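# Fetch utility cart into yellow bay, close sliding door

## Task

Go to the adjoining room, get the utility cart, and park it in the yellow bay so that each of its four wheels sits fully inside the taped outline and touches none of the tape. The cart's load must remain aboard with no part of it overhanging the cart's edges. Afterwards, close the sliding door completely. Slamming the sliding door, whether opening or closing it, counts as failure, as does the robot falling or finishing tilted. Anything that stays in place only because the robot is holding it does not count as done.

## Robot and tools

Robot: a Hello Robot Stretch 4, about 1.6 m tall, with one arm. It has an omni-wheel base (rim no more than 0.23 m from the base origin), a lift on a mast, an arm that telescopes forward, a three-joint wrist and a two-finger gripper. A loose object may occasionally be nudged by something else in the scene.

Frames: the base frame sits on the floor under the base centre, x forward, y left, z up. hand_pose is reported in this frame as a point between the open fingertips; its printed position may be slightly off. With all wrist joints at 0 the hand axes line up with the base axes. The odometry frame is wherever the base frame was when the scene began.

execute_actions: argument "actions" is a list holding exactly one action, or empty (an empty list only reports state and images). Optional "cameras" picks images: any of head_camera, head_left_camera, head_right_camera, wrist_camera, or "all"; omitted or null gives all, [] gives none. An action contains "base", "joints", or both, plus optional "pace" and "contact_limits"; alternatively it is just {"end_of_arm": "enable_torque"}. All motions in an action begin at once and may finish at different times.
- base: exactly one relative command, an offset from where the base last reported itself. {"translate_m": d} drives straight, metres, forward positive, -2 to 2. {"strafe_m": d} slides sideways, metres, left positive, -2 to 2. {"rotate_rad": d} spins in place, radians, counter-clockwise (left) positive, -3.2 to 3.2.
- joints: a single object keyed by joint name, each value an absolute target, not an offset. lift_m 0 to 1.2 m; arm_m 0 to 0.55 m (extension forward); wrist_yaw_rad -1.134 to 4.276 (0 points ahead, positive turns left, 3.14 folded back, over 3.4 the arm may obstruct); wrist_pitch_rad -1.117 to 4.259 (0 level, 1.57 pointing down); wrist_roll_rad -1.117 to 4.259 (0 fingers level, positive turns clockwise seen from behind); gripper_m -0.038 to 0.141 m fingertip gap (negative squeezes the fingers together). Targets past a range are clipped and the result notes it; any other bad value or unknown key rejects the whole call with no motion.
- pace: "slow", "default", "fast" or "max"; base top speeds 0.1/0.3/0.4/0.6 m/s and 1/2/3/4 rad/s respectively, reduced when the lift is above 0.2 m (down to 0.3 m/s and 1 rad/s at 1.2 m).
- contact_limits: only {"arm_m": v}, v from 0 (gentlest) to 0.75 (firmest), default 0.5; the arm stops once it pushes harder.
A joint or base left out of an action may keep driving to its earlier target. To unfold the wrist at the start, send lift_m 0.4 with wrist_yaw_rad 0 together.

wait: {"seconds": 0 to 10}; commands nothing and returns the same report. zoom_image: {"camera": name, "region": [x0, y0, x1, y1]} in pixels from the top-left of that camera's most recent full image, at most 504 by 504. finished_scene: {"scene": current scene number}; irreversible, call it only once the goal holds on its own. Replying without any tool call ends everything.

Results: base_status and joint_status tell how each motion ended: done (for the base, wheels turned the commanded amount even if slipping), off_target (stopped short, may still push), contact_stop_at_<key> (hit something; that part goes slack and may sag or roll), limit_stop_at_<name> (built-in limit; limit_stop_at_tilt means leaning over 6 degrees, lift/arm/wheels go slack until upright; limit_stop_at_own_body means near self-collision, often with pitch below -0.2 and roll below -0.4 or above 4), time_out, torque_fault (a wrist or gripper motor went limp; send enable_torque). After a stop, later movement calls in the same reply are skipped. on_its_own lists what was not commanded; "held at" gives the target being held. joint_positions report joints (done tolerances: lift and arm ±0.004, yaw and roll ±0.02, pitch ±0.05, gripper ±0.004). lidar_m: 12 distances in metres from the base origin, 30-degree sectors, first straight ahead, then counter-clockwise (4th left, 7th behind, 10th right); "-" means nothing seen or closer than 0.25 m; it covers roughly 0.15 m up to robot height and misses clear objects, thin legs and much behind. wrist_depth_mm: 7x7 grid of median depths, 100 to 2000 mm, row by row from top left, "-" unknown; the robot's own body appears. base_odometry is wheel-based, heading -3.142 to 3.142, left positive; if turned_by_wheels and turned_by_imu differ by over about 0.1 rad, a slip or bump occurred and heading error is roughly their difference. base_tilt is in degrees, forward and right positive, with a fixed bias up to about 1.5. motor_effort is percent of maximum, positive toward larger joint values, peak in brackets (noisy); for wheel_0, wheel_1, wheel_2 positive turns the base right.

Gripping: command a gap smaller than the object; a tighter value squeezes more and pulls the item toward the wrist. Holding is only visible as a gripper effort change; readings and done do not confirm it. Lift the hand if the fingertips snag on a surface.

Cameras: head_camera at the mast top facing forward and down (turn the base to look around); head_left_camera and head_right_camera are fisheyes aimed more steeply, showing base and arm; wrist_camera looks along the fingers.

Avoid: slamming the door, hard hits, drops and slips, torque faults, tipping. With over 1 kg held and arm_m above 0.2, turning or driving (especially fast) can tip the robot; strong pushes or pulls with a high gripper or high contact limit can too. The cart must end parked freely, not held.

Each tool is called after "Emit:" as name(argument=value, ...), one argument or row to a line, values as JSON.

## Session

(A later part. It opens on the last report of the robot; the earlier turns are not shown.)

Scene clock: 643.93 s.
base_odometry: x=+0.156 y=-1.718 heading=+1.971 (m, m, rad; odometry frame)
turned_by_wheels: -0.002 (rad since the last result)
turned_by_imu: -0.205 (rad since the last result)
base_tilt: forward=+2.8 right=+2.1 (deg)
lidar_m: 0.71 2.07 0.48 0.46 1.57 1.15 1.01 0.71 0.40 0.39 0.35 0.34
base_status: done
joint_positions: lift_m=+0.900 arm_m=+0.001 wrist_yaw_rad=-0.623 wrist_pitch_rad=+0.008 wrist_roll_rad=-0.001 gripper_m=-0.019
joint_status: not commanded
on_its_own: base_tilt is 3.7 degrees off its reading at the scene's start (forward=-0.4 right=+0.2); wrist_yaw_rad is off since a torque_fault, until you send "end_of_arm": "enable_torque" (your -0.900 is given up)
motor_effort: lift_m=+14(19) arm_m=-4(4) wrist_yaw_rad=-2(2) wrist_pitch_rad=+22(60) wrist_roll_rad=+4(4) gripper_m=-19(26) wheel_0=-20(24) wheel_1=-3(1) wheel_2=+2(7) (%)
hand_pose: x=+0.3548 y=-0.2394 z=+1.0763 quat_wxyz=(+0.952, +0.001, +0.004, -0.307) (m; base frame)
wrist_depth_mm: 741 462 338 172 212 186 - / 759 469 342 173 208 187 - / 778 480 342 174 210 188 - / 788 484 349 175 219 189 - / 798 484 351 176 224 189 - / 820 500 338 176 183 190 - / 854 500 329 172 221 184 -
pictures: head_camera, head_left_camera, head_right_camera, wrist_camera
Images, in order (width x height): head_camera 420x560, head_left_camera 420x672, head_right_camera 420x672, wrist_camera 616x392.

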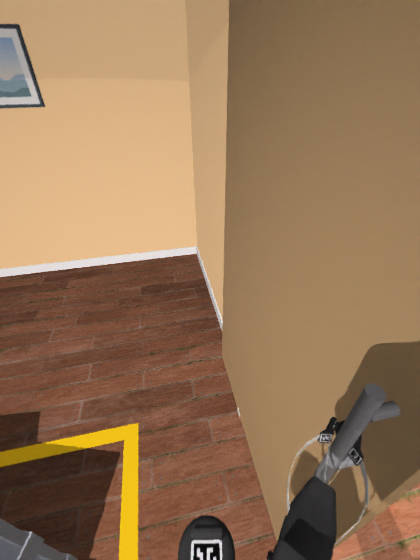

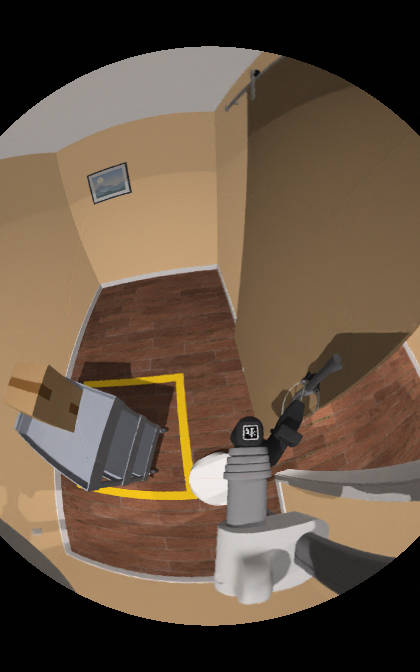

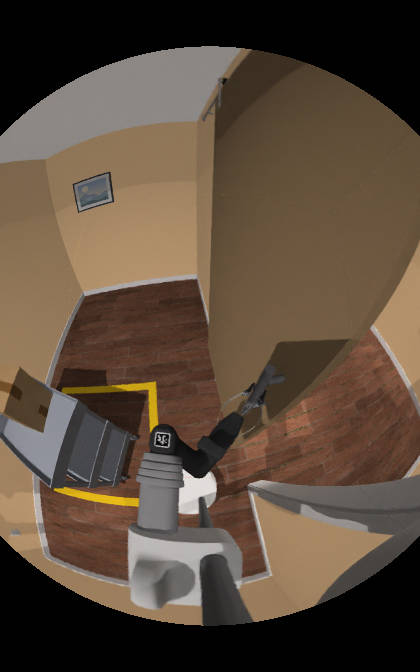

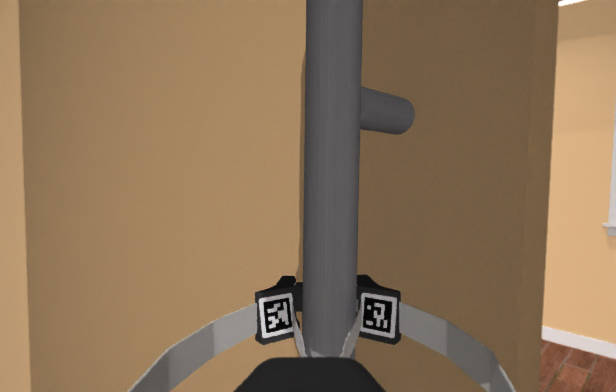

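Emit:
execute_actions(
  actions=[
    {"base":{"strafe_m":-0.07},"pace":"slow"},
  ],
  cameras=[],
)

Emit:
execute_actions(
  actions=[
    {"base":{"rotate_rad":0.25},"pace":"slow"},
  ],
  cameras=["head_camera","head_left_camera"],
)

Scene clock: 655.33 s.
base_odometry: x=+0.221 y=-1.691 heading=+1.970 (m, m, rad; odometry frame)
turned_by_wheels: -0.001 (rad since the last result)
turned_by_imu: -0.178 (rad since the last result)
base_tilt: forward=+0.1 right=+0.6 (deg)
lidar_m: 0.60 2.67 0.52 0.49 0.49 1.26 1.04 1.02 0.51 0.40 3.12 0.36
base_status: done
joint_positions: lift_m=+0.900 arm_m=+0.001 wrist_yaw_rad=-0.331 wrist_pitch_rad=+0.032 wrist_roll_rad=+0.000 gripper_m=-0.019
joint_status: not commanded
on_its_own: wrist_yaw_rad is off since a torque_fault, until you send "end_of_arm": "enable_torque" (your -0.900 is given up); wrist_pitch_rad is at rest, and its effort (-47) is outside its rest range (-23 to +23)
motor_effort: lift_m=+18(18) arm_m=-4(4) wrist_yaw_rad=-2(2) wrist_pitch_rad=-47(51) wrist_roll_rad=+1(3) gripper_m=-18(22) wheel_0=-10(17) wheel_1=-3(2) wheel_2=+2(2) (%)
hand_pose: x=+0.4160 y=-0.1763 z=+1.0689 quat_wxyz=(+0.986, +0.003, +0.016, -0.164) (m; base frame)
wrist_depth_mm: 1983 621 387 170 219 179 - / - 634 392 172 213 180 - / - 640 394 172 206 181 - / - 647 392 174 223 182 - / - 654 397 175 223 183 - / - 661 379 176 185 183 - / - 668 364 174 216 171 -
pictures: none
No camera images: the call's "cameras" was empty. Leave "cameras" out to get every camera's image.

Scene clock: 656.73 s.
base_odometry: x=+0.221 y=-1.690 heading=+2.218 (m, m, rad; odometry frame)
turned_by_wheels: +0.248 (rad since the last result)
turned_by_imu: +0.207 (rad since the last result)
base_tilt: forward=+1.8 right=+1.5 (deg)
lidar_m: 0.82 2.67 0.50 0.49 1.59 1.15 1.02 0.67 0.41 0.39 0.35 0.34
base_status: done
joint_positions: lift_m=+0.900 arm_m=+0.001 wrist_yaw_rad=-0.723 wrist_pitch_rad=+0.016 wrist_roll_rad=-0.001 gripper_m=-0.019
joint_status: not commanded
on_its_own: wrist_yaw_rad is off since a torque_fault, until you send "end_of_arm": "enable_torque" (your -0.900 is given up)
motor_effort: lift_m=+18(18) arm_m=-4(4) wrist_yaw_rad=-2(2) wrist_pitch_rad=-1(50) wrist_roll_rad=+3(2) gripper_m=-23(22) wheel_0=-19(24) wheel_1=-3(3) wheel_2=-2(8) (%)
hand_pose: x=+0.3302 y=-0.2563 z=+1.0735 quat_wxyz=(+0.935, +0.002, +0.008, -0.353) (m; base frame)
wrist_depth_mm: 603 421 324 175 216 191 - / 615 421 327 175 216 191 - / 615 427 327 175 209 193 - / 627 427 329 176 218 193 - / 634 433 330 177 224 194 - / 634 436 325 177 182 197 - / 640 442 314 174 222 187 -
pictures: head_camera, head_left_camera
Images, in order (width x height): head_camera 420x560, head_left_camera 420x672.

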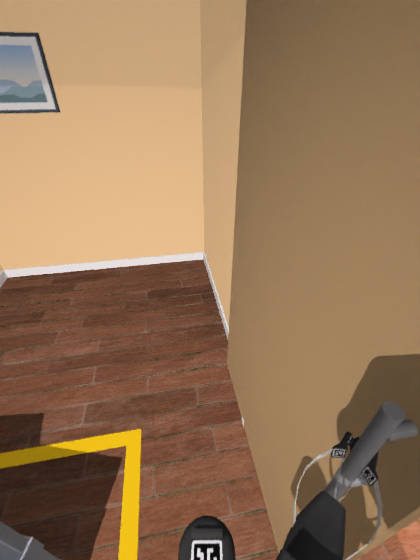

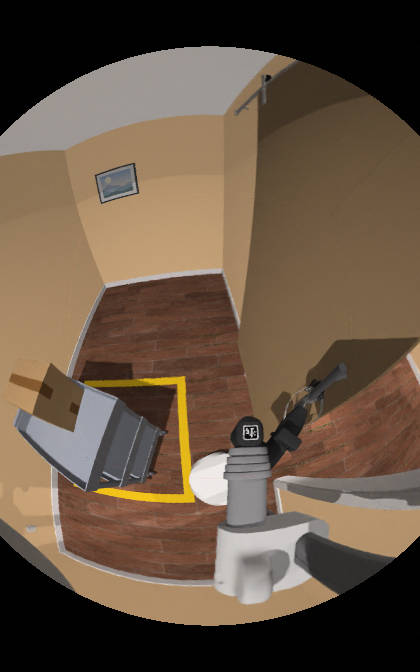

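Emit:
execute_actions(
  actions=[
    {"base":{"translate_m":-0.3},"joints":{"arm_m":0.3},"pace":"slow"},
  ],
  cameras=["head_camera","head_left_camera"],
)

Scene clock: 678.03 s.
base_odometry: x=+0.402 y=-1.930 heading=+2.217 (m, m, rad; odometry frame)
turned_by_wheels: -0.001 (rad since the last result)
turned_by_imu: -0.386 (rad since the last result)
base_tilt: forward=-0.3 right=+0.2 (deg)
lidar_m: 0.76 2.33 0.43 0.36 1.35 1.27 0.92 0.85 0.88 0.63 0.58 0.64
base_status: done
joint_positions: lift_m=+0.900 arm_m=+0.299 wrist_yaw_rad=-0.448 wrist_pitch_rad=+0.021 wrist_roll_rad=+0.000 gripper_m=-0.020
joint_status: all done
on_its_own: wrist_yaw_rad is off since a torque_fault, until you send "end_of_arm": "enable_torque" (your -0.900 is given up)
motor_effort: lift_m=+18(18) arm_m=+5(6) wrist_yaw_rad=-2(2) wrist_pitch_rad=-14(50) wrist_roll_rad=+1(4) gripper_m=-16(21) wheel_0=-6(25) wheel_1=-5(17) wheel_2=+2(7) (%)
hand_pose: x=+0.6922 y=-0.2037 z=+1.0722 quat_wxyz=(+0.975, +0.002, +0.010, -0.222) (m; base frame)
wrist_depth_mm: 473 368 301 176 220 201 - / 477 370 303 176 222 202 - / 480 370 303 176 218 202 - / 480 375 304 177 222 202 - / 480 373 303 177 224 203 - / 484 375 297 177 185 204 - / 496 375 291 162 219 200 -
pictures: head_camera, head_left_camera
Images, in order (width x height): head_camera 420x560, head_left_camera 420x672.

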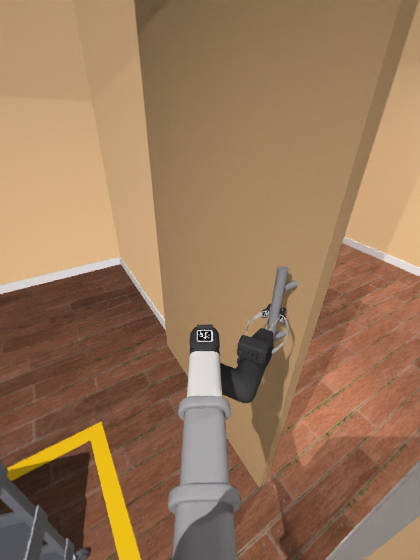

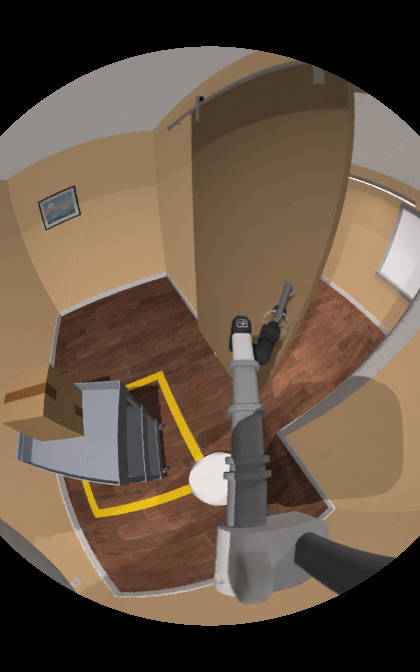

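Emit:
execute_actions(
  actions=[
    {"joints":{"arm_m":0.1},"pace":"slow","contact_limits":{"arm_m":0.5}},
  ],
  cameras=["head_camera","head_left_camera"],
)

Scene clock: 686.97 s.
base_odometry: x=+0.401 y=-1.930 heading=+2.219 (m, m, rad; odometry frame)
turned_by_wheels: +0.001 (rad since the last result)
turned_by_imu: -0.870 (rad since the last result)
base_tilt: forward=-0.2 right=+0.2 (deg)
lidar_m: 0.51 0.59 1.00 2.56 0.27 0.25 0.28 1.43 1.15 1.15 0.75 0.63
base_status: not commanded
joint_positions: lift_m=+0.900 arm_m=+0.103 wrist_yaw_rad=+0.579 wrist_pitch_rad=+0.021 wrist_roll_rad=+0.000 gripper_m=-0.019
joint_status: all done
on_its_own: wrist_yaw_rad is off since a torque_fault, until you send "end_of_arm": "enable_torque" (your -0.900 is given up)
motor_effort: lift_m=+18(18) arm_m=-14(19) wrist_yaw_rad=-2(2) wrist_pitch_rad=-16(18) wrist_roll_rad=+1(2) gripper_m=-22(28) wheel_0=+0(17) wheel_1=-5(20) wheel_2=+13(15) (%)
contact_limits: arm_m 0.5
hand_pose: x=+0.5627 y=+0.0847 z=+1.0721 quat_wxyz=(+0.958, -0.003, +0.010, +0.286) (m; base frame)
wrist_depth_mm: 788 480 347 175 223 188 - / 798 484 347 175 223 190 - / 798 492 353 176 213 189 - / 798 488 351 176 224 189 - / 809 496 351 176 225 189 - / 820 496 340 177 182 190 - / 820 500 329 174 220 182 -
pictures: head_camera, head_left_camera
Images, in order (width x height): head_camera 420x560, head_left_camera 420x672.

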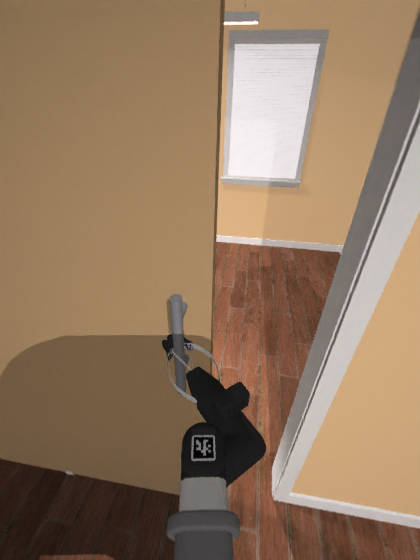

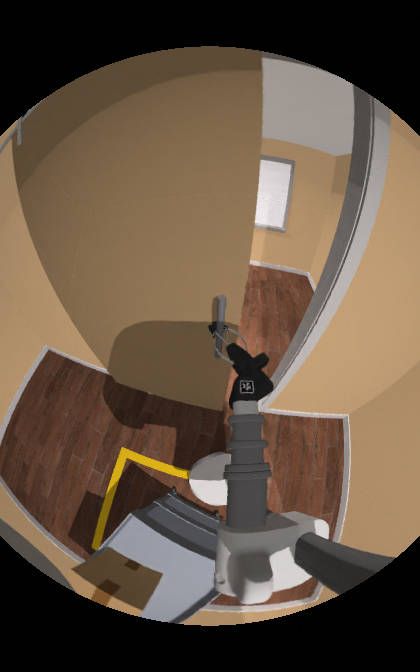

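Emit:
execute_actions(
  actions=[
    {"joints":{"gripper_m":0.1}},
  ],
  cameras=[],
)

Emit:
execute_actions(
  actions=[
    {"end_of_arm":"enable_torque"},
  ],
  cameras=[],
)

Emit:
execute_actions(
  actions=[
    {"joints":{"arm_m":0.0}},
  ],
  cameras=[],
)

Emit:
execute_actions(
  actions=[
    {"base":{"translate_m":0.06},"joints":{"wrist_yaw_rad":-0.9},"pace":"slow"},
  ],
  cameras=[],
)

Emit:
execute_actions(
  actions=[
    {"base":{"rotate_rad":1.45}},
  ],
)

Scene clock: 709.27 s.
base_odometry: x=+0.402 y=-1.930 heading=+2.218 (m, m, rad; odometry frame)
turned_by_wheels: -0.001 (rad since the last result)
turned_by_imu: -0.002 (rad since the last result)
base_tilt: forward=-0.4 right=+0.2 (deg)
lidar_m: 0.52 0.62 0.97 2.57 0.28 0.25 0.27 1.42 1.14 1.14 0.79 0.65
base_status: not commanded
joint_positions: lift_m=+0.900 arm_m=+0.101 wrist_yaw_rad=+0.587 wrist_pitch_rad=+0.019 wrist_roll_rad=+0.000 gripper_m=+0.100
joint_status: all done
on_its_own: wrist_yaw_rad is off since a torque_fault, until you send "end_of_arm": "enable_torque" (your -0.900 is given up)
motor_effort: lift_m=+18(18) arm_m=-3(14) wrist_yaw_rad=-2(2) wrist_pitch_rad=-8(15) wrist_roll_rad=+0(1) gripper_m=+1(21) wheel_0=+1(0) wheel_1=+0(5) wheel_2=+0(13) (%)
hand_pose: x=+0.5601 y=+0.0869 z=+1.0728 quat_wxyz=(+0.957, -0.003, +0.009, +0.289) (m; base frame)
wrist_depth_mm: 842 508 362 187 224 196 - / 842 508 364 187 225 196 - / 854 517 362 188 216 196 - / 854 517 366 190 226 196 - / 878 517 368 285 227 198 - / 866 521 198 287 192 196 - / 904 530 368 145 227 191 -
pictures: none
No camera images: the call's "cameras" was empty. Leave "cameras" out to get every camera's image.

Scene clock: 709.57 s.
base_odometry: x=+0.402 y=-1.930 heading=+2.218 (m, m, rad; odometry frame)
turned_by_wheels: +0.000 (rad since the last result)
turned_by_imu: +0.000 (rad since the last result)
base_tilt: forward=-0.5 right=+0.2 (deg)
lidar_m: 0.50 0.60 0.97 2.57 0.27 0.25 0.25 1.44 1.15 1.15 0.79 0.64
base_status: not commanded
joint_positions: lift_m=+0.900 arm_m=+0.101 wrist_yaw_rad=+0.587 wrist_pitch_rad=+0.019 wrist_roll_rad=+0.000 gripper_m=+0.100
joint_status: not commanded
end_of_arm: enable_torque: each motor that was off is on again
on_its_own: wrist_yaw_rad is held at +0.587, not at your -0.900, since a torque_fault
motor_effort: lift_m=+19(18) arm_m=-3(3) wrist_yaw_rad=-2(2) wrist_pitch_rad=-9(6) wrist_roll_rad=+0(0) gripper_m=+3(1) wheel_0=+1(1) wheel_1=-1(1) wheel_2=+0(0) (%)
hand_pose: x=+0.5601 y=+0.0869 z=+1.0728 quat_wxyz=(+0.957, -0.003, +0.009, +0.289) (m; base frame)
wrist_depth_mm: 854 504 364 187 225 196 - / 842 512 364 188 224 196 - / 878 517 366 189 215 196 - / 866 512 366 190 226 196 - / 866 512 366 285 228 197 - / 891 521 198 289 191 198 - / 878 521 368 144 227 191 -
pictures: none
No camera images: the call's "cameras" was empty. Leave "cameras" out to get every camera's image.

Scene clock: 710.87 s.
base_odometry: x=+0.402 y=-1.930 heading=+2.218 (m, m, rad; odometry frame)
turned_by_wheels: +0.000 (rad since the last result)
turned_by_imu: +0.000 (rad since the last result)
base_tilt: forward=-0.4 right=+0.2 (deg)
lidar_m: 0.50 0.61 0.98 2.55 0.26 0.25 0.27 1.44 1.17 1.15 0.76 0.64
base_status: not commanded
joint_positions: lift_m=+0.900 arm_m=+0.001 wrist_yaw_rad=+0.587 wrist_pitch_rad=+0.019 wrist_roll_rad=+0.000 gripper_m=+0.100
joint_status: all done
on_its_own: wrist_yaw_rad is held at +0.587, not at your -0.900, since a torque_fault
motor_effort: lift_m=+18(18) arm_m=-6(6) wrist_yaw_rad=-3(11) wrist_pitch_rad=-6(10) wrist_roll_rad=+0(0) gripper_m=-1(0) wheel_0=+1(1) wheel_1=+0(1) wheel_2=+0(0) (%)
hand_pose: x=+0.4606 y=+0.0869 z=+1.0728 quat_wxyz=(+0.957, -0.003, +0.009, +0.289) (m; base frame)
wrist_depth_mm: 1537 750 535 421 342 289 - / 1537 750 544 421 319 289 - / 1576 759 539 424 317 289 - / 1618 778 544 424 317 291 - / 1576 768 544 421 319 293 - / 1576 759 198 424 212 279 - / 1661 699 544 145 265 279 -
pictures: none
No camera images: the call's "cameras" was empty. Leave "cameras" out to get every camera's image.

Scene clock: 712.70 s.
base_odometry: x=+0.366 y=-1.882 heading=+2.218 (m, m, rad; odometry frame)
turned_by_wheels: +0.000 (rad since the last result)
turned_by_imu: -0.001 (rad since the last result)
base_tilt: forward=-0.3 right=+0.2 (deg)
lidar_m: 0.43 0.52 0.91 2.55 0.32 0.29 0.31 1.45 1.18 1.15 0.70 0.60
base_status: done
joint_positions: lift_m=+0.900 arm_m=+0.001 wrist_yaw_rad=-0.900 wrist_pitch_rad=+0.019 wrist_roll_rad=+0.000 gripper_m=+0.100
joint_status: all done
motor_effort: lift_m=+18(18) arm_m=-6(6) wrist_yaw_rad=-3(14) wrist_pitch_rad=-10(8) wrist_roll_rad=+0(1) gripper_m=+1(3) wheel_0=+2(3) wheel_1=+2(5) wheel_2=-3(7) (%)
hand_pose: x=+0.2828 y=-0.2803 z=+1.0728 quat_wxyz=(+0.900, +0.004, +0.008, -0.435) (m; base frame)
wrist_depth_mm: - 496 473 559 699 904 960 / - 500 473 564 707 917 960 / - 504 473 564 699 931 960 / - 508 469 564 707 917 976 / - 504 473 569 691 917 960 / - 508 198 564 213 946 960 / - 436 462 144 715 866 976
pictures: none
No camera images: the call's "cameras" was empty. Leave "cameras" out to get every camera's image.

Scene clock: 714.73 s.
base_odometry: x=+0.366 y=-1.882 heading=-2.615 (m, m, rad; odometry frame)
turned_by_wheels: +1.450 (rad since the last result)
turned_by_imu: +1.458 (rad since the last result)
base_tilt: forward=-0.4 right=+0.3 (deg)
lidar_m: 2.54 0.35 0.30 0.31 0.44 1.17 1.16 0.78 0.62 0.45 0.48 0.76
base_status: done
joint_positions: lift_m=+0.900 arm_m=+0.001 wrist_yaw_rad=-0.900 wrist_pitch_rad=+0.019 wrist_roll_rad=+0.000 gripper_m=+0.100
joint_status: not commanded
motor_effort: lift_m=+18(18) arm_m=-6(6) wrist_yaw_rad=-3(3) wrist_pitch_rad=-8(8) wrist_roll_rad=+0(1) gripper_m=+0(0) wheel_0=+0(6) wheel_1=-2(7) wheel_2=-2(9) (%)
hand_pose: x=+0.2828 y=-0.2803 z=+1.0728 quat_wxyz=(+0.900, +0.004, +0.008, -0.435) (m; base frame)
wrist_depth_mm: 1708 991 715 569 477 402 357 / 1756 976 715 569 473 407 357 / 1808 976 723 580 473 407 357 / 1661 976 732 574 477 404 359 / 1756 960 723 574 473 407 364 / 1863 976 198 580 213 389 362 / 1756 891 732 145 469 389 362
pictures: head_camera, head_left_camera, head_right_camera, wrist_camera
Images, in order (width x height): head_camera 420x560, head_left_camera 420x672, head_right_camera 420x672, wrist_camera 616x392.

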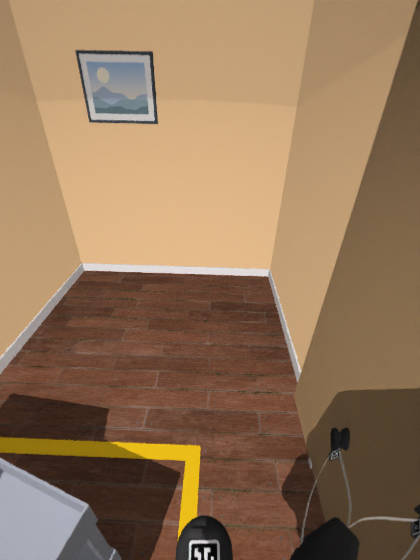

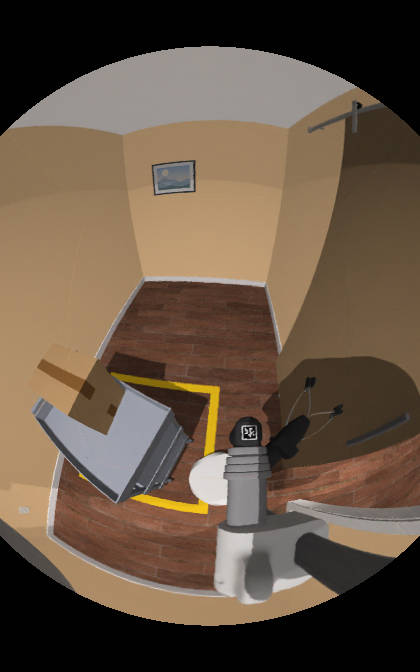

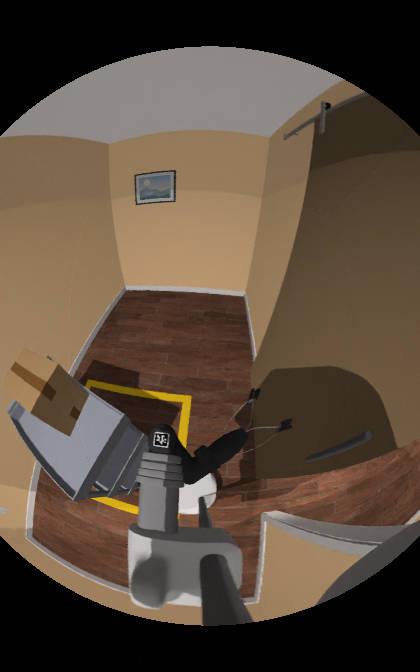

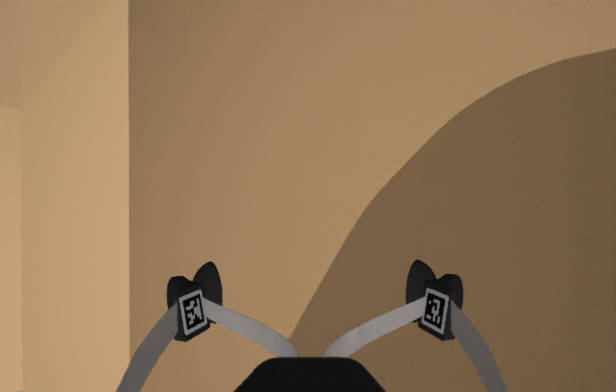

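Emit:
execute_actions(
  actions=[
    {"base":{"translate_m":-0.42},"pace":"slow"},
  ],
  cameras=["wrist_camera","head_camera"],
)

Scene clock: 731.97 s.
base_odometry: x=+0.729 y=-1.671 heading=-2.616 (m, m, rad; odometry frame)
turned_by_wheels: +0.000 (rad since the last result)
turned_by_imu: -0.001 (rad since the last result)
base_tilt: forward=-0.4 right=+0.3 (deg)
lidar_m: 2.70 0.51 0.49 1.43 1.02 0.75 0.74 0.75 0.54 0.52 0.54 0.68
base_status: done
joint_positions: lift_m=+0.900 arm_m=+0.001 wrist_yaw_rad=-0.900 wrist_pitch_rad=+0.019 wrist_roll_rad=+0.000 gripper_m=+0.100
joint_status: not commanded
motor_effort: lift_m=+18(18) arm_m=-6(6) wrist_yaw_rad=-3(3) wrist_pitch_rad=-6(9) wrist_roll_rad=+0(1) gripper_m=+0(0) wheel_0=-1(4) wheel_1=-2(7) wheel_2=+1(6) (%)
hand_pose: x=+0.2828 y=-0.2803 z=+1.0728 quat_wxyz=(+0.900, +0.004, +0.008, -0.435) (m; base frame)
wrist_depth_mm: 1661 904 683 554 - - - / 1708 946 676 559 - - - / 1708 917 691 564 - - - / 1708 917 691 564 - - - / 1661 931 683 564 - - - / 1661 917 198 559 213 - - / 1661 866 683 145 - - -
pictures: head_camera, wrist_camera
Images, in order (width x height): head_camera 420x560, wrist_camera 616x392.

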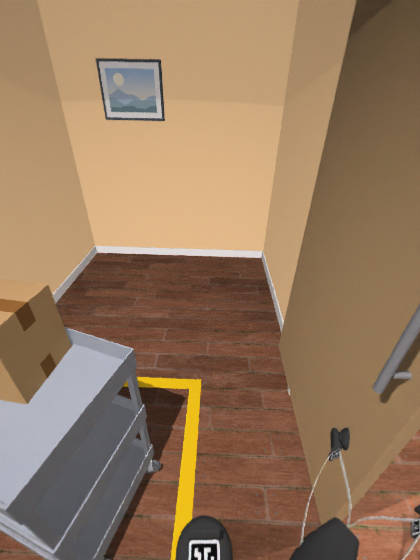

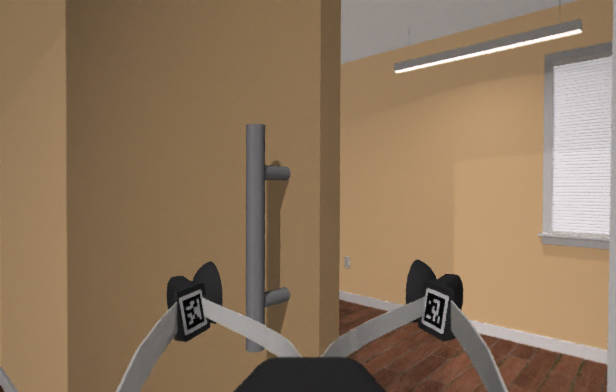

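Emit:
execute_actions(
  actions=[
    {"base":{"strafe_m":-0.13},"joints":{"gripper_m":0.08,"lift_m":0.87},"pace":"slow"},
  ],
  cameras=[],
)

Emit:
execute_actions(
  actions=[
    {"base":{"translate_m":0.25},"pace":"slow"},
  ],
  cameras=["wrist_camera"],
)

Scene clock: 742.63 s.
base_odometry: x=+0.664 y=-1.559 heading=-2.616 (m, m, rad; odometry frame)
turned_by_wheels: +0.000 (rad since the last result)
turned_by_imu: -0.002 (rad since the last result)
base_tilt: forward=-0.4 right=+0.1 (deg)
lidar_m: 2.07 0.62 0.59 1.57 1.02 0.77 0.72 0.57 0.43 0.38 0.43 0.57
base_status: done
joint_positions: lift_m=+0.870 arm_m=+0.001 wrist_yaw_rad=-0.900 wrist_pitch_rad=+0.019 wrist_roll_rad=+0.000 gripper_m=+0.080
joint_status: all done
motor_effort: lift_m=+13(18) arm_m=-6(6) wrist_yaw_rad=-3(2) wrist_pitch_rad=-6(6) wrist_roll_rad=+0(0) gripper_m=-2(4) wheel_0=+1(5) wheel_1=-3(6) wheel_2=-1(1) (%)
hand_pose: x=+0.2828 y=-0.2803 z=+1.0433 quat_wxyz=(+0.900, +0.004, +0.008, -0.435) (m; base frame)
wrist_depth_mm: 960 621 462 - - - - / 960 621 462 - - - - / 976 627 449 - - - - / 976 627 459 - - - - / 991 634 462 - - - - / 976 627 199 - 195 - - / 976 634 473 143 - - -
pictures: none
No camera images: the call's "cameras" was empty. Leave "cameras" out to get every camera's image.

Scene clock: 746.43 s.
base_odometry: x=+0.448 y=-1.685 heading=-2.616 (m, m, rad; odometry frame)
turned_by_wheels: +0.000 (rad since the last result)
turned_by_imu: -0.002 (rad since the last result)
base_tilt: forward=-0.4 right=+0.3 (deg)
lidar_m: 2.13 0.54 0.46 0.49 1.38 1.03 0.99 0.60 0.41 0.41 0.42 0.56
base_status: done
joint_positions: lift_m=+0.870 arm_m=+0.001 wrist_yaw_rad=-0.900 wrist_pitch_rad=+0.019 wrist_roll_rad=+0.000 gripper_m=+0.080
joint_status: not commanded
motor_effort: lift_m=+13(13) arm_m=-6(6) wrist_yaw_rad=-3(3) wrist_pitch_rad=-9(7) wrist_roll_rad=+0(0) gripper_m=-3(5) wheel_0=+3(5) wheel_1=+3(6) wheel_2=-3(7) (%)
hand_pose: x=+0.2828 y=-0.2803 z=+1.0433 quat_wxyz=(+0.900, +0.004, +0.008, -0.435) (m; base frame)
wrist_depth_mm: 1255 654 480 382 304 285 - / 1229 654 484 384 303 285 - / 1255 661 484 387 298 286 - / 1281 654 484 384 304 285 - / 1281 661 488 387 297 285 - / 1255 654 197 387 195 286 - / 1308 661 484 143 298 285 -
pictures: wrist_camera
Images, in order (width x height): wrist_camera 616x392.

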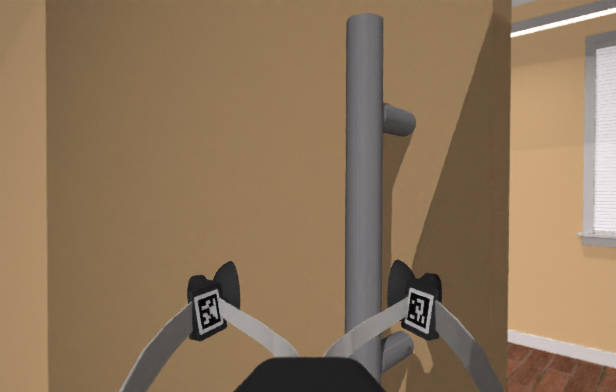

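Emit:
execute_actions(
  actions=[
    {"base":{"strafe_m":-0.11},"pace":"slow"},
  ],
  cameras=["wrist_camera"],
)

Emit:
execute_actions(
  actions=[
    {"joints":{"gripper_m":-0.02}},
  ],
  cameras=[],
)

Emit:
execute_actions(
  actions=[
    {"base":{"translate_m":-0.15},"pace":"slow"},
  ],
  cameras=["wrist_camera","head_camera"],
)

Scene clock: 754.03 s.
base_odometry: x=+0.393 y=-1.590 heading=-2.615 (m, m, rad; odometry frame)
turned_by_wheels: +0.001 (rad since the last result)
turned_by_imu: +0.000 (rad since the last result)
base_tilt: forward=-0.4 right=+0.2 (deg)
lidar_m: 1.31 0.67 0.58 0.59 1.34 1.02 0.99 0.44 0.31 0.37 0.34 0.33
base_status: done
joint_positions: lift_m=+0.870 arm_m=+0.001 wrist_yaw_rad=-0.894 wrist_pitch_rad=+0.018 wrist_roll_rad=+0.000 gripper_m=+0.080
joint_status: not commanded
on_its_own: wrist_yaw_rad is at rest, and its effort (-19) is outside its rest range (-13 to +13)
motor_effort: lift_m=+13(13) arm_m=-5(6) wrist_yaw_rad=-19(19) wrist_pitch_rad=-6(6) wrist_roll_rad=+0(0) gripper_m=-1(3) wheel_0=+12(14) wheel_1=-3(7) wheel_2=+1(2) (%)
hand_pose: x=+0.2843 y=-0.2796 z=+1.0433 quat_wxyz=(+0.902, +0.004, +0.008, -0.432) (m; base frame)
wrist_depth_mm: 668 424 307 230 200 - - / 661 421 310 206 202 - - / 668 427 310 231 202 - - / 676 430 310 232 202 - - / 699 427 312 232 202 - - / 691 433 183 187 193 - - / 691 389 315 188 174 - -
pictures: wrist_camera
Images, in order (width x height): wrist_camera 616x392.

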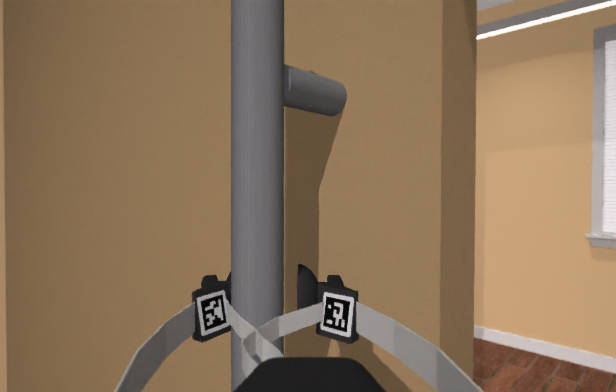

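Scene clock: 755.77 s.
base_odometry: x=+0.392 y=-1.590 heading=-2.615 (m, m, rad; odometry frame)
turned_by_wheels: +0.000 (rad since the last result)
turned_by_imu: +0.000 (rad since the last result)
base_tilt: forward=-0.4 right=+0.2 (deg)
lidar_m: 1.61 0.66 0.58 0.61 1.36 1.02 0.99 0.47 0.29 0.38 0.31 0.31
base_status: not commanded
joint_positions: lift_m=+0.870 arm_m=+0.001 wrist_yaw_rad=-0.889 wrist_pitch_rad=+0.018 wrist_roll_rad=+0.000 gripper_m=-0.020
joint_status: all done
on_its_own: wrist_yaw_rad is at rest, and its effort (-34) is outside its rest range (-13 to +13)
motor_effort: lift_m=+13(13) arm_m=-5(5) wrist_yaw_rad=-34(80) wrist_pitch_rad=-10(10) wrist_roll_rad=-1(1) gripper_m=-12(17) wheel_0=+6(12) wheel_1=-2(4) wheel_2=+10(12) (%)
hand_pose: x=+0.2857 y=-0.2791 z=+1.0433 quat_wxyz=(+0.903, +0.004, +0.008, -0.430) (m; base frame)
wrist_depth_mm: 683 424 310 170 200 181 - / 676 424 310 170 200 182 - / 676 430 310 172 200 182 - / 683 430 310 171 202 183 - / 699 430 312 172 201 182 - / 691 430 180 172 187 183 - / 707 373 315 164 192 179 -
pictures: none
No camera images: the call's "cameras" was empty. Leave "cameras" out to get every camera's image.

Scene clock: 758.53 s.
base_odometry: x=+0.522 y=-1.514 heading=-2.613 (m, m, rad; odometry frame)
turned_by_wheels: +0.001 (rad since the last result)
turned_by_imu: +0.003 (rad since the last result)
base_tilt: forward=-0.4 right=+0.2 (deg)
lidar_m: 1.29 0.71 0.64 1.65 1.15 0.86 0.83 0.44 0.31 0.28 0.32 0.34
base_status: done
joint_positions: lift_m=+0.870 arm_m=+0.001 wrist_yaw_rad=-0.882 wrist_pitch_rad=+0.018 wrist_roll_rad=+0.000 gripper_m=-0.020
joint_status: not commanded
on_its_own: wrist_yaw_rad is at rest, and its effort (-54) is outside its rest range (-13 to +13)
motor_effort: lift_m=+13(13) arm_m=-5(5) wrist_yaw_rad=-54(76) wrist_pitch_rad=-5(10) wrist_roll_rad=-2(1) gripper_m=-12(16) wheel_0=+7(8) wheel_1=-2(5) wheel_2=+13(20) (%)
hand_pose: x=+0.2877 y=-0.2782 z=+1.0434 quat_wxyz=(+0.904, +0.004, +0.008, -0.427) (m; base frame)
wrist_depth_mm: 707 424 304 223 195 185 - / 699 430 306 186 195 186 - / 715 430 307 223 196 187 - / 723 433 306 225 195 188 - / 715 430 309 226 195 189 - / 723 430 179 185 187 190 - / 723 368 309 166 182 190 -
pictures: head_camera, wrist_camera
Images, in order (width x height): head_camera 420x560, wrist_camera 616x392.

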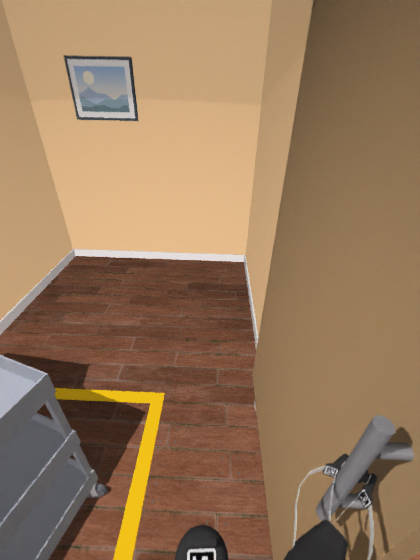

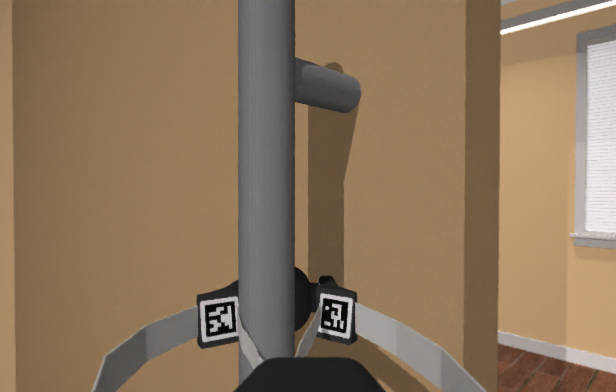

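Emit:
execute_actions(
  actions=[
    {"base":{"translate_m":-0.12},"joints":{"wrist_yaw_rad":-0.8},"pace":"slow"},
  ],
  cameras=["wrist_camera","head_right_camera"],
)

Scene clock: 768.23 s.
base_odometry: x=+0.625 y=-1.454 heading=-2.612 (m, m, rad; odometry frame)
turned_by_wheels: +0.001 (rad since the last result)
turned_by_imu: +0.001 (rad since the last result)
base_tilt: forward=-0.3 right=+0.3 (deg)
lidar_m: 1.29 0.77 0.69 1.67 1.01 0.77 0.71 0.43 0.30 0.30 0.30 0.32
base_status: done
joint_positions: lift_m=+0.870 arm_m=+0.001 wrist_yaw_rad=-0.787 wrist_pitch_rad=+0.018 wrist_roll_rad=+0.001 gripper_m=-0.020
joint_status: all done
on_its_own: wrist_yaw_rad is at rest, and its effort (-41) is outside its rest range (-13 to +13)
motor_effort: lift_m=+13(13) arm_m=-5(5) wrist_yaw_rad=-41(88) wrist_pitch_rad=-4(8) wrist_roll_rad=-1(2) gripper_m=-11(26) wheel_0=+6(6) wheel_1=-3(2) wheel_2=+11(24) (%)
hand_pose: x=+0.3136 y=-0.2660 z=+1.0434 quat_wxyz=(+0.924, +0.004, +0.008, -0.383) (m; base frame)
wrist_depth_mm: 1808 535 340 223 196 170 - / 1808 535 342 181 196 171 - / 1756 539 340 224 197 172 - / 1808 535 342 224 198 173 - / 1756 544 343 225 198 173 - / 1808 544 181 182 182 174 - / 1863 436 345 166 187 172 -
pictures: head_right_camera, wrist_camera
Images, in order (width x height): head_right_camera 420x672, wrist_camera 616x392.

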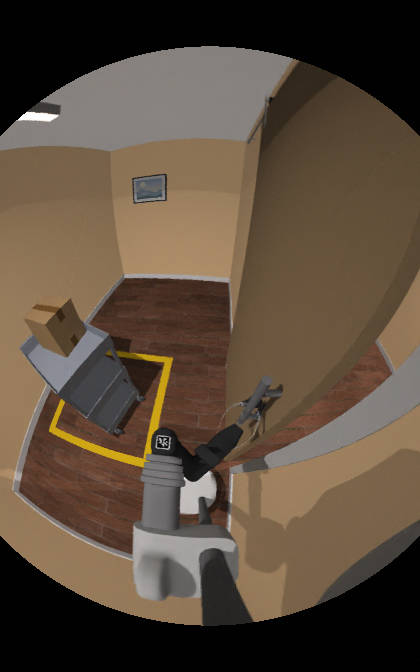

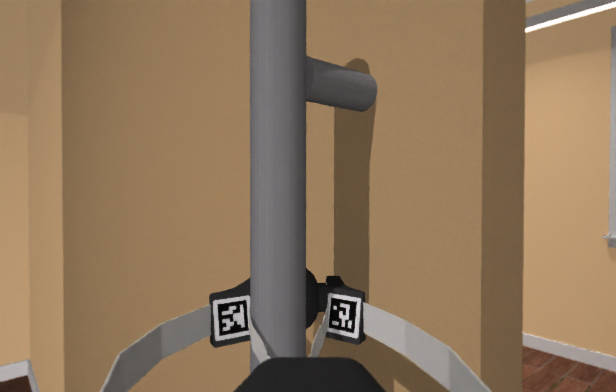

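Emit:
execute_actions(
  actions=[
    {"base":{"translate_m":-0.12},"joints":{"wrist_yaw_rad":-0.72},"pace":"slow"},
  ],
  cameras=["wrist_camera"],
)

Emit:
execute_actions(
  actions=[
    {"base":{"translate_m":-0.1},"pace":"slow"},
  ],
  cameras=["wrist_camera","head_right_camera"],
)

Scene clock: 779.23 s.
base_odometry: x=+0.728 y=-1.394 heading=-2.611 (m, m, rad; odometry frame)
turned_by_wheels: +0.001 (rad since the last result)
turned_by_imu: +0.002 (rad since the last result)
base_tilt: forward=-0.4 right=+0.3 (deg)
lidar_m: 1.26 0.83 0.76 1.67 0.84 0.61 0.61 0.39 0.29 0.28 0.31 0.35
base_status: done
joint_positions: lift_m=+0.870 arm_m=+0.001 wrist_yaw_rad=-0.700 wrist_pitch_rad=+0.018 wrist_roll_rad=+0.000 gripper_m=-0.020
joint_status: all done
on_its_own: wrist_yaw_rad is at rest, and its effort (-59) is outside its rest range (-13 to +13)
motor_effort: lift_m=+13(13) arm_m=-5(5) wrist_yaw_rad=-59(79) wrist_pitch_rad=-7(7) wrist_roll_rad=-2(2) gripper_m=-17(22) wheel_0=+0(4) wheel_1=-3(5) wheel_2=+16(23) (%)
hand_pose: x=+0.3361 y=-0.2527 z=+1.0434 quat_wxyz=(+0.939, +0.003, +0.008, -0.343) (m; base frame)
wrist_depth_mm: - 741 394 172 202 167 184 / - 741 389 171 195 167 185 / - 741 392 172 201 167 185 / - 741 394 173 202 167 185 / - 750 397 173 202 167 185 / - 768 182 172 183 167 185 / - 549 384 152 190 163 186
pictures: wrist_camera
Images, in order (width x height): wrist_camera 616x392.

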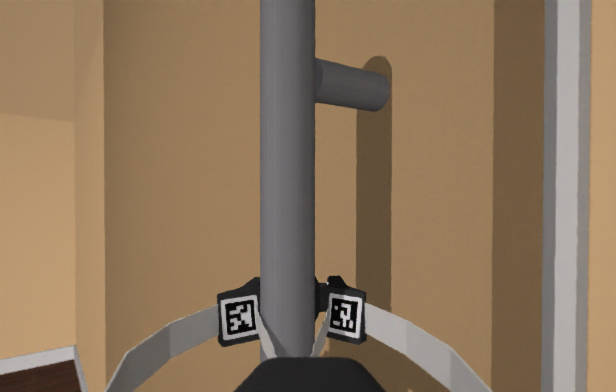

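Scene clock: 781.50 s.
torque_fault: wrist_yaw_rad switched itself off since the last result.
base_odometry: x=+0.814 y=-1.343 heading=-2.612 (m, m, rad; odometry frame)
turned_by_wheels: -0.001 (rad since the last result)
turned_by_imu: -0.053 (rad since the last result)
base_tilt: forward=+1.9 right=+1.5 (deg)
lidar_m: 0.87 0.86 0.79 1.68 0.76 0.54 0.53 0.38 0.28 0.25 0.25 0.32
base_status: done
joint_positions: lift_m=+0.870 arm_m=+0.001 wrist_yaw_rad=-0.361 wrist_pitch_rad=+0.000 wrist_roll_rad=+0.000 gripper_m=-0.019
joint_status: not commanded
on_its_own: wrist_yaw_rad is off since a torque_fault, until you send "end_of_arm": "enable_torque" (your -0.720 is given up); wrist_pitch_rad is at rest, and its effort (+44) is outside its rest range (-23 to +23)
motor_effort: lift_m=+16(16) arm_m=-6(6) wrist_yaw_rad=-2(100) wrist_pitch_rad=+44(44) wrist_roll_rad=+1(4) gripper_m=-22(35) wheel_0=-17(18) wheel_1=-3(8) wheel_2=+6(26) (%)
hand_pose: x=+0.4110 y=-0.1837 z=+1.0483 quat_wxyz=(+0.984, +0.000, +0.000, -0.180) (m; base frame)
wrist_depth_mm: - - 1008 173 219 166 142 / - - 1025 173 191 166 143 / - - 1025 175 232 167 143 / - - 1042 175 231 167 144 / - - 1042 176 232 168 145 / - - 866 177 181 168 144 / - - 707 174 222 150 145
pictures: head_right_camera, wrist_camera
Images, in order (width x height): head_right_camera 420x672, wrist_camera 616x392.

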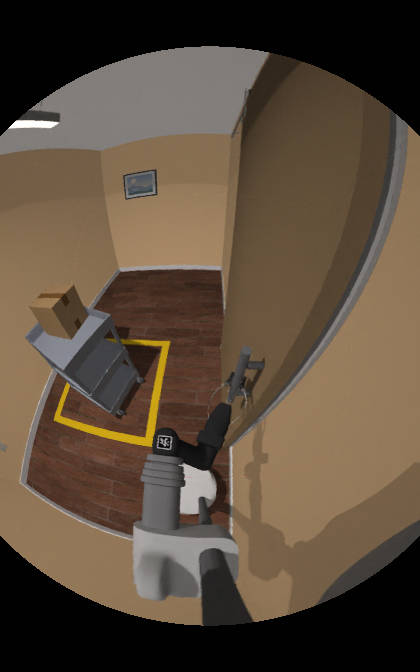

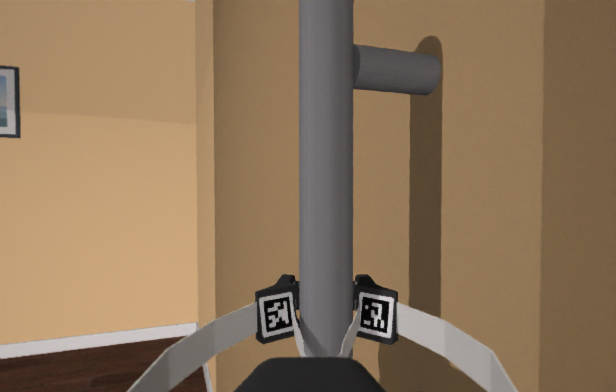

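Emit:
execute_actions(
  actions=[
    {"joints":{"gripper_m":0.1}},
  ],
  cameras=[],
)

Emit:
execute_actions(
  actions=[
    {"end_of_arm":"enable_torque"},
  ],
  cameras=[],
)

Emit:
execute_actions(
  actions=[
    {"base":{"translate_m":-0.15},"pace":"slow"},
  ],
  cameras=[],
)

Emit:
execute_actions(
  actions=[
    {"base":{"strafe_m":0.25},"joints":{"wrist_yaw_rad":0.3}},
  ],
  cameras=[],
)

Emit:
execute_actions(
  actions=[
    {"base":{"rotate_rad":-0.7}},
  ],
)

Scene clock: 795.50 s.
base_odometry: x=+0.814 y=-1.343 heading=-2.611 (m, m, rad; odometry frame)
turned_by_wheels: +0.001 (rad since the last result)
turned_by_imu: +0.004 (rad since the last result)
base_tilt: forward=-0.4 right=+0.2 (deg)
lidar_m: 1.07 0.83 0.81 1.67 0.75 0.54 0.51 0.45 0.30 0.29 0.30 0.40
base_status: not commanded
joint_positions: lift_m=+0.870 arm_m=+0.001 wrist_yaw_rad=-0.282 wrist_pitch_rad=+0.018 wrist_roll_rad=+0.000 gripper_m=+0.100
joint_status: all done
on_its_own: wrist_yaw_rad is off since a torque_fault, until you send "end_of_arm": "enable_torque" (your -0.720 is given up)
motor_effort: lift_m=+16(16) arm_m=-5(6) wrist_yaw_rad=-2(2) wrist_pitch_rad=-9(46) wrist_roll_rad=-1(2) gripper_m=-1(24) wheel_0=-1(17) wheel_1=+1(3) wheel_2=+1(8) (%)
hand_pose: x=+0.4245 y=-0.1641 z=+1.0430 quat_wxyz=(+0.990, +0.001, +0.009, -0.140) (m; base frame)
wrist_depth_mm: - - - 647 226 235 187 / - - - 654 221 226 187 / - - - 654 225 234 187 / - - - 647 225 235 187 / - - - 661 224 235 188 / - - 196 661 212 216 187 / - - - 145 220 216 189
pictures: none
No camera images: the call's "cameras" was empty. Leave "cameras" out to get every camera's image.

Scene clock: 795.80 s.
base_odometry: x=+0.814 y=-1.343 heading=-2.611 (m, m, rad; odometry frame)
turned_by_wheels: +0.000 (rad since the last result)
turned_by_imu: +0.000 (rad since the last result)
base_tilt: forward=-0.3 right=+0.2 (deg)
lidar_m: 1.06 0.83 0.81 1.67 0.76 0.54 0.48 0.45 0.31 0.29 0.32 0.41
base_status: not commanded
joint_positions: lift_m=+0.870 arm_m=+0.001 wrist_yaw_rad=-0.282 wrist_pitch_rad=+0.018 wrist_roll_rad=+0.000 gripper_m=+0.100
joint_status: not commanded
end_of_arm: enable_torque: each motor that was off is on again
on_its_own: wrist_yaw_rad is held at -0.282, not at your -0.720, since a torque_fault
motor_effort: lift_m=+16(16) arm_m=-5(5) wrist_yaw_rad=-2(2) wrist_pitch_rad=-7(8) wrist_roll_rad=+0(0) gripper_m=-3(2) wheel_0=-1(1) wheel_1=+1(1) wheel_2=+1(1) (%)
hand_pose: x=+0.4245 y=-0.1642 z=+1.0430 quat_wxyz=(+0.990, +0.001, +0.009, -0.140) (m; base frame)
wrist_depth_mm: - - - 647 287 235 189 / - - - 654 221 227 189 / - - - 661 289 236 188 / - - - 654 289 236 189 / - - - 668 224 236 189 / - - 198 661 213 216 190 / - - - 145 219 217 189
pictures: none
No camera images: the call's "cameras" was empty. Leave "cameras" out to get every camera's image.

Scene clock: 798.57 s.
base_odometry: x=+0.944 y=-1.267 heading=-2.611 (m, m, rad; odometry frame)
turned_by_wheels: +0.000 (rad since the last result)
turned_by_imu: +0.000 (rad since the last result)
base_tilt: forward=-0.3 right=+0.2 (deg)
lidar_m: 1.05 0.90 0.92 1.44 0.53 0.37 0.35 0.39 0.31 0.30 0.31 0.44
base_status: done
joint_positions: lift_m=+0.870 arm_m=+0.001 wrist_yaw_rad=-0.282 wrist_pitch_rad=+0.018 wrist_roll_rad=+0.000 gripper_m=+0.100
joint_status: not commanded
on_its_own: wrist_yaw_rad is held at -0.282, not at your -0.720, since a torque_fault
motor_effort: lift_m=+16(16) arm_m=-5(5) wrist_yaw_rad=-2(2) wrist_pitch_rad=-7(9) wrist_roll_rad=+0(0) gripper_m=-2(0) wheel_0=-1(3) wheel_1=-2(7) wheel_2=+2(7) (%)
hand_pose: x=+0.4245 y=-0.1642 z=+1.0430 quat_wxyz=(+0.990, +0.001, +0.009, -0.140) (m; base frame)
wrist_depth_mm: - - - 647 343 325 263 / - - - 517 342 324 259 / - - - 517 340 329 259 / - - - 517 343 325 257 / - - - 521 342 325 259 / - - 198 469 213 301 257 / - - - 145 332 303 259
pictures: none
No camera images: the call's "cameras" was empty. Leave "cameras" out to get every camera's image.

Scene clock: 800.70 s.
base_odometry: x=+1.070 y=-1.483 heading=-2.611 (m, m, rad; odometry frame)
turned_by_wheels: +0.000 (rad since the last result)
turned_by_imu: -0.002 (rad since the last result)
base_tilt: forward=-0.4 right=+0.2 (deg)
lidar_m: 1.05 0.75 1.09 1.41 0.52 0.36 0.36 0.38 0.54 0.53 0.57 0.70
base_status: done
joint_positions: lift_m=+0.870 arm_m=+0.001 wrist_yaw_rad=+0.300 wrist_pitch_rad=+0.018 wrist_roll_rad=+0.000 gripper_m=+0.100
joint_status: all done
motor_effort: lift_m=+16(16) arm_m=-4(5) wrist_yaw_rad=-3(1) wrist_pitch_rad=-9(10) wrist_roll_rad=-1(1) gripper_m=-1(3) wheel_0=+2(8) wheel_1=+0(11) wheel_2=+0(2) (%)
hand_pose: x=+0.4731 y=+0.0017 z=+1.0430 quat_wxyz=(+0.989, -0.001, +0.009, +0.149) (m; base frame)
wrist_depth_mm: 1537 - - - - - 1808 / 1576 - - - - - 1708 / 1537 - - - - - 1756 / 1537 1921 - - - - 1756 / 1464 878 - - - - 1756 / 946 854 198 - 213 - 1708 / 634 574 750 144 - - 1808
pictures: none
No camera images: the call's "cameras" was empty. Leave "cameras" out to get every camera's image.

Scene clock: 802.17 s.
base_odometry: x=+1.070 y=-1.483 heading=+2.972 (m, m, rad; odometry frame)
turned_by_wheels: -0.700 (rad since the last result)
turned_by_imu: -0.704 (rad since the last result)
base_tilt: forward=-0.5 right=+0.2 (deg)
lidar_m: 0.68 1.26 0.74 0.85 1.41 0.64 0.41 0.36 0.38 0.47 0.53 0.54
base_status: done
joint_positions: lift_m=+0.870 arm_m=+0.001 wrist_yaw_rad=+0.300 wrist_pitch_rad=+0.018 wrist_roll_rad=+0.000 gripper_m=+0.100
joint_status: not commanded
motor_effort: lift_m=+16(16) arm_m=-4(5) wrist_yaw_rad=-2(1) wrist_pitch_rad=-7(8) wrist_roll_rad=+0(0) gripper_m=-2(2) wheel_0=+0(5) wheel_1=+3(7) wheel_2=+0(8) (%)
hand_pose: x=+0.4731 y=+0.0017 z=+1.0430 quat_wxyz=(+0.989, -0.001, +0.009, +0.149) (m; base frame)
wrist_depth_mm: - - - 820 512 433 368 / - - - 820 484 436 370 / - - - 820 473 436 375 / - - - 809 469 433 373 / - - - 842 469 442 373 / - - 197 809 213 427 375 / - - - 145 496 427 377
pictures: head_camera, head_left_camera, head_right_camera, wrist_camera
Images, in order (width x height): head_camera 420x560, head_left_camera 420x672, head_right_camera 420x672, wrist_camera 616x392.

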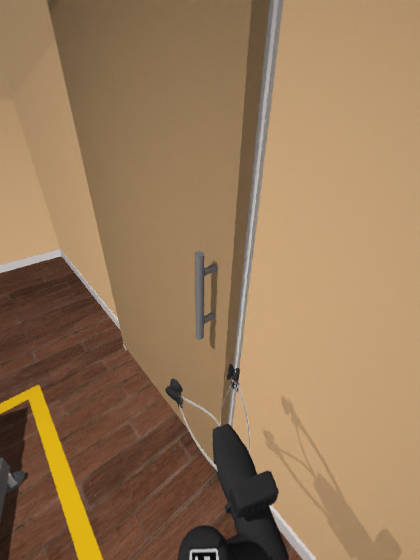

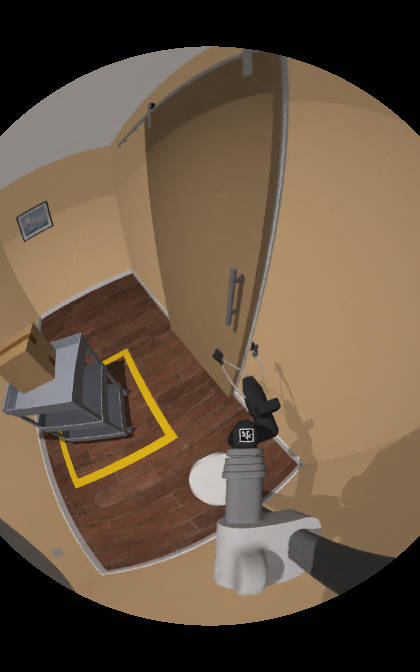

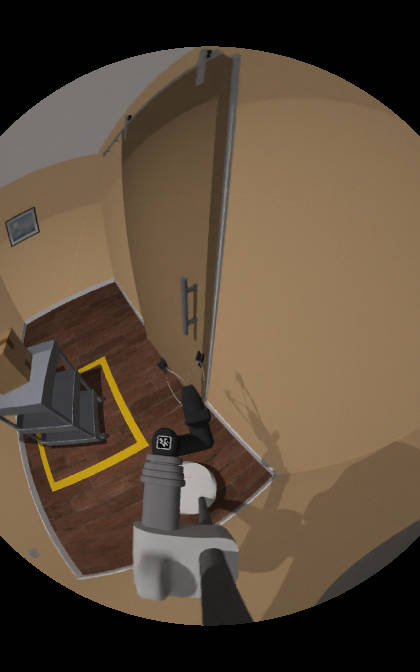

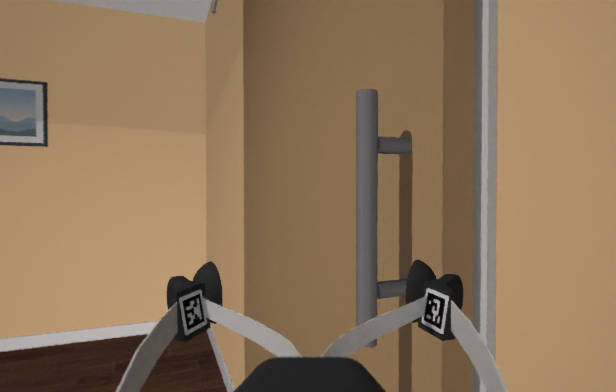

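Emit:
zoom_image(
  camera="head_left_camera",
  region=[0, 320, 200, 520],
)

Emit:
zoom_image(
  camera="head_left_camera",
  region=[200, 40, 320, 200],
)

Region (0, 320, 200, 520) of head_left_camera's 420x672 image, scaled by 2.520, with more detail than that image has.

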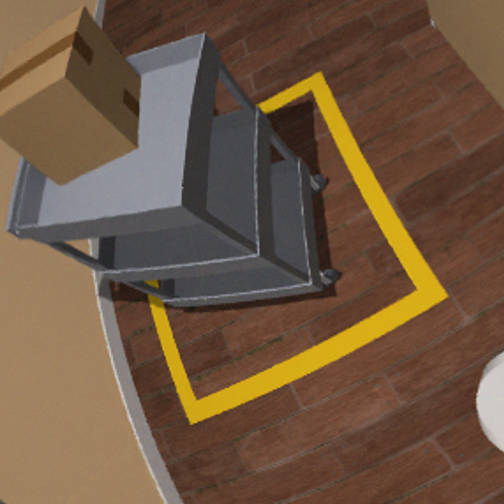

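Region (200, 40, 320, 200) of head_left_camera's 420x672 image, scaled by 3.150, with more detail than that image has; it fills the left 378 columns of this view, and the rest is white.

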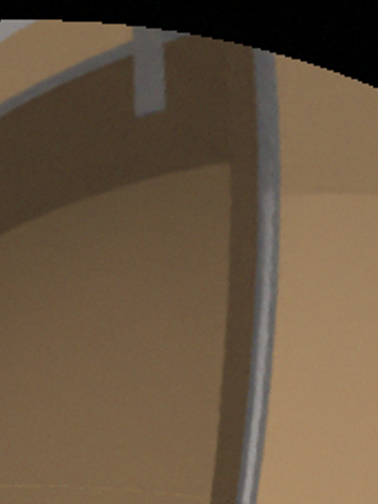

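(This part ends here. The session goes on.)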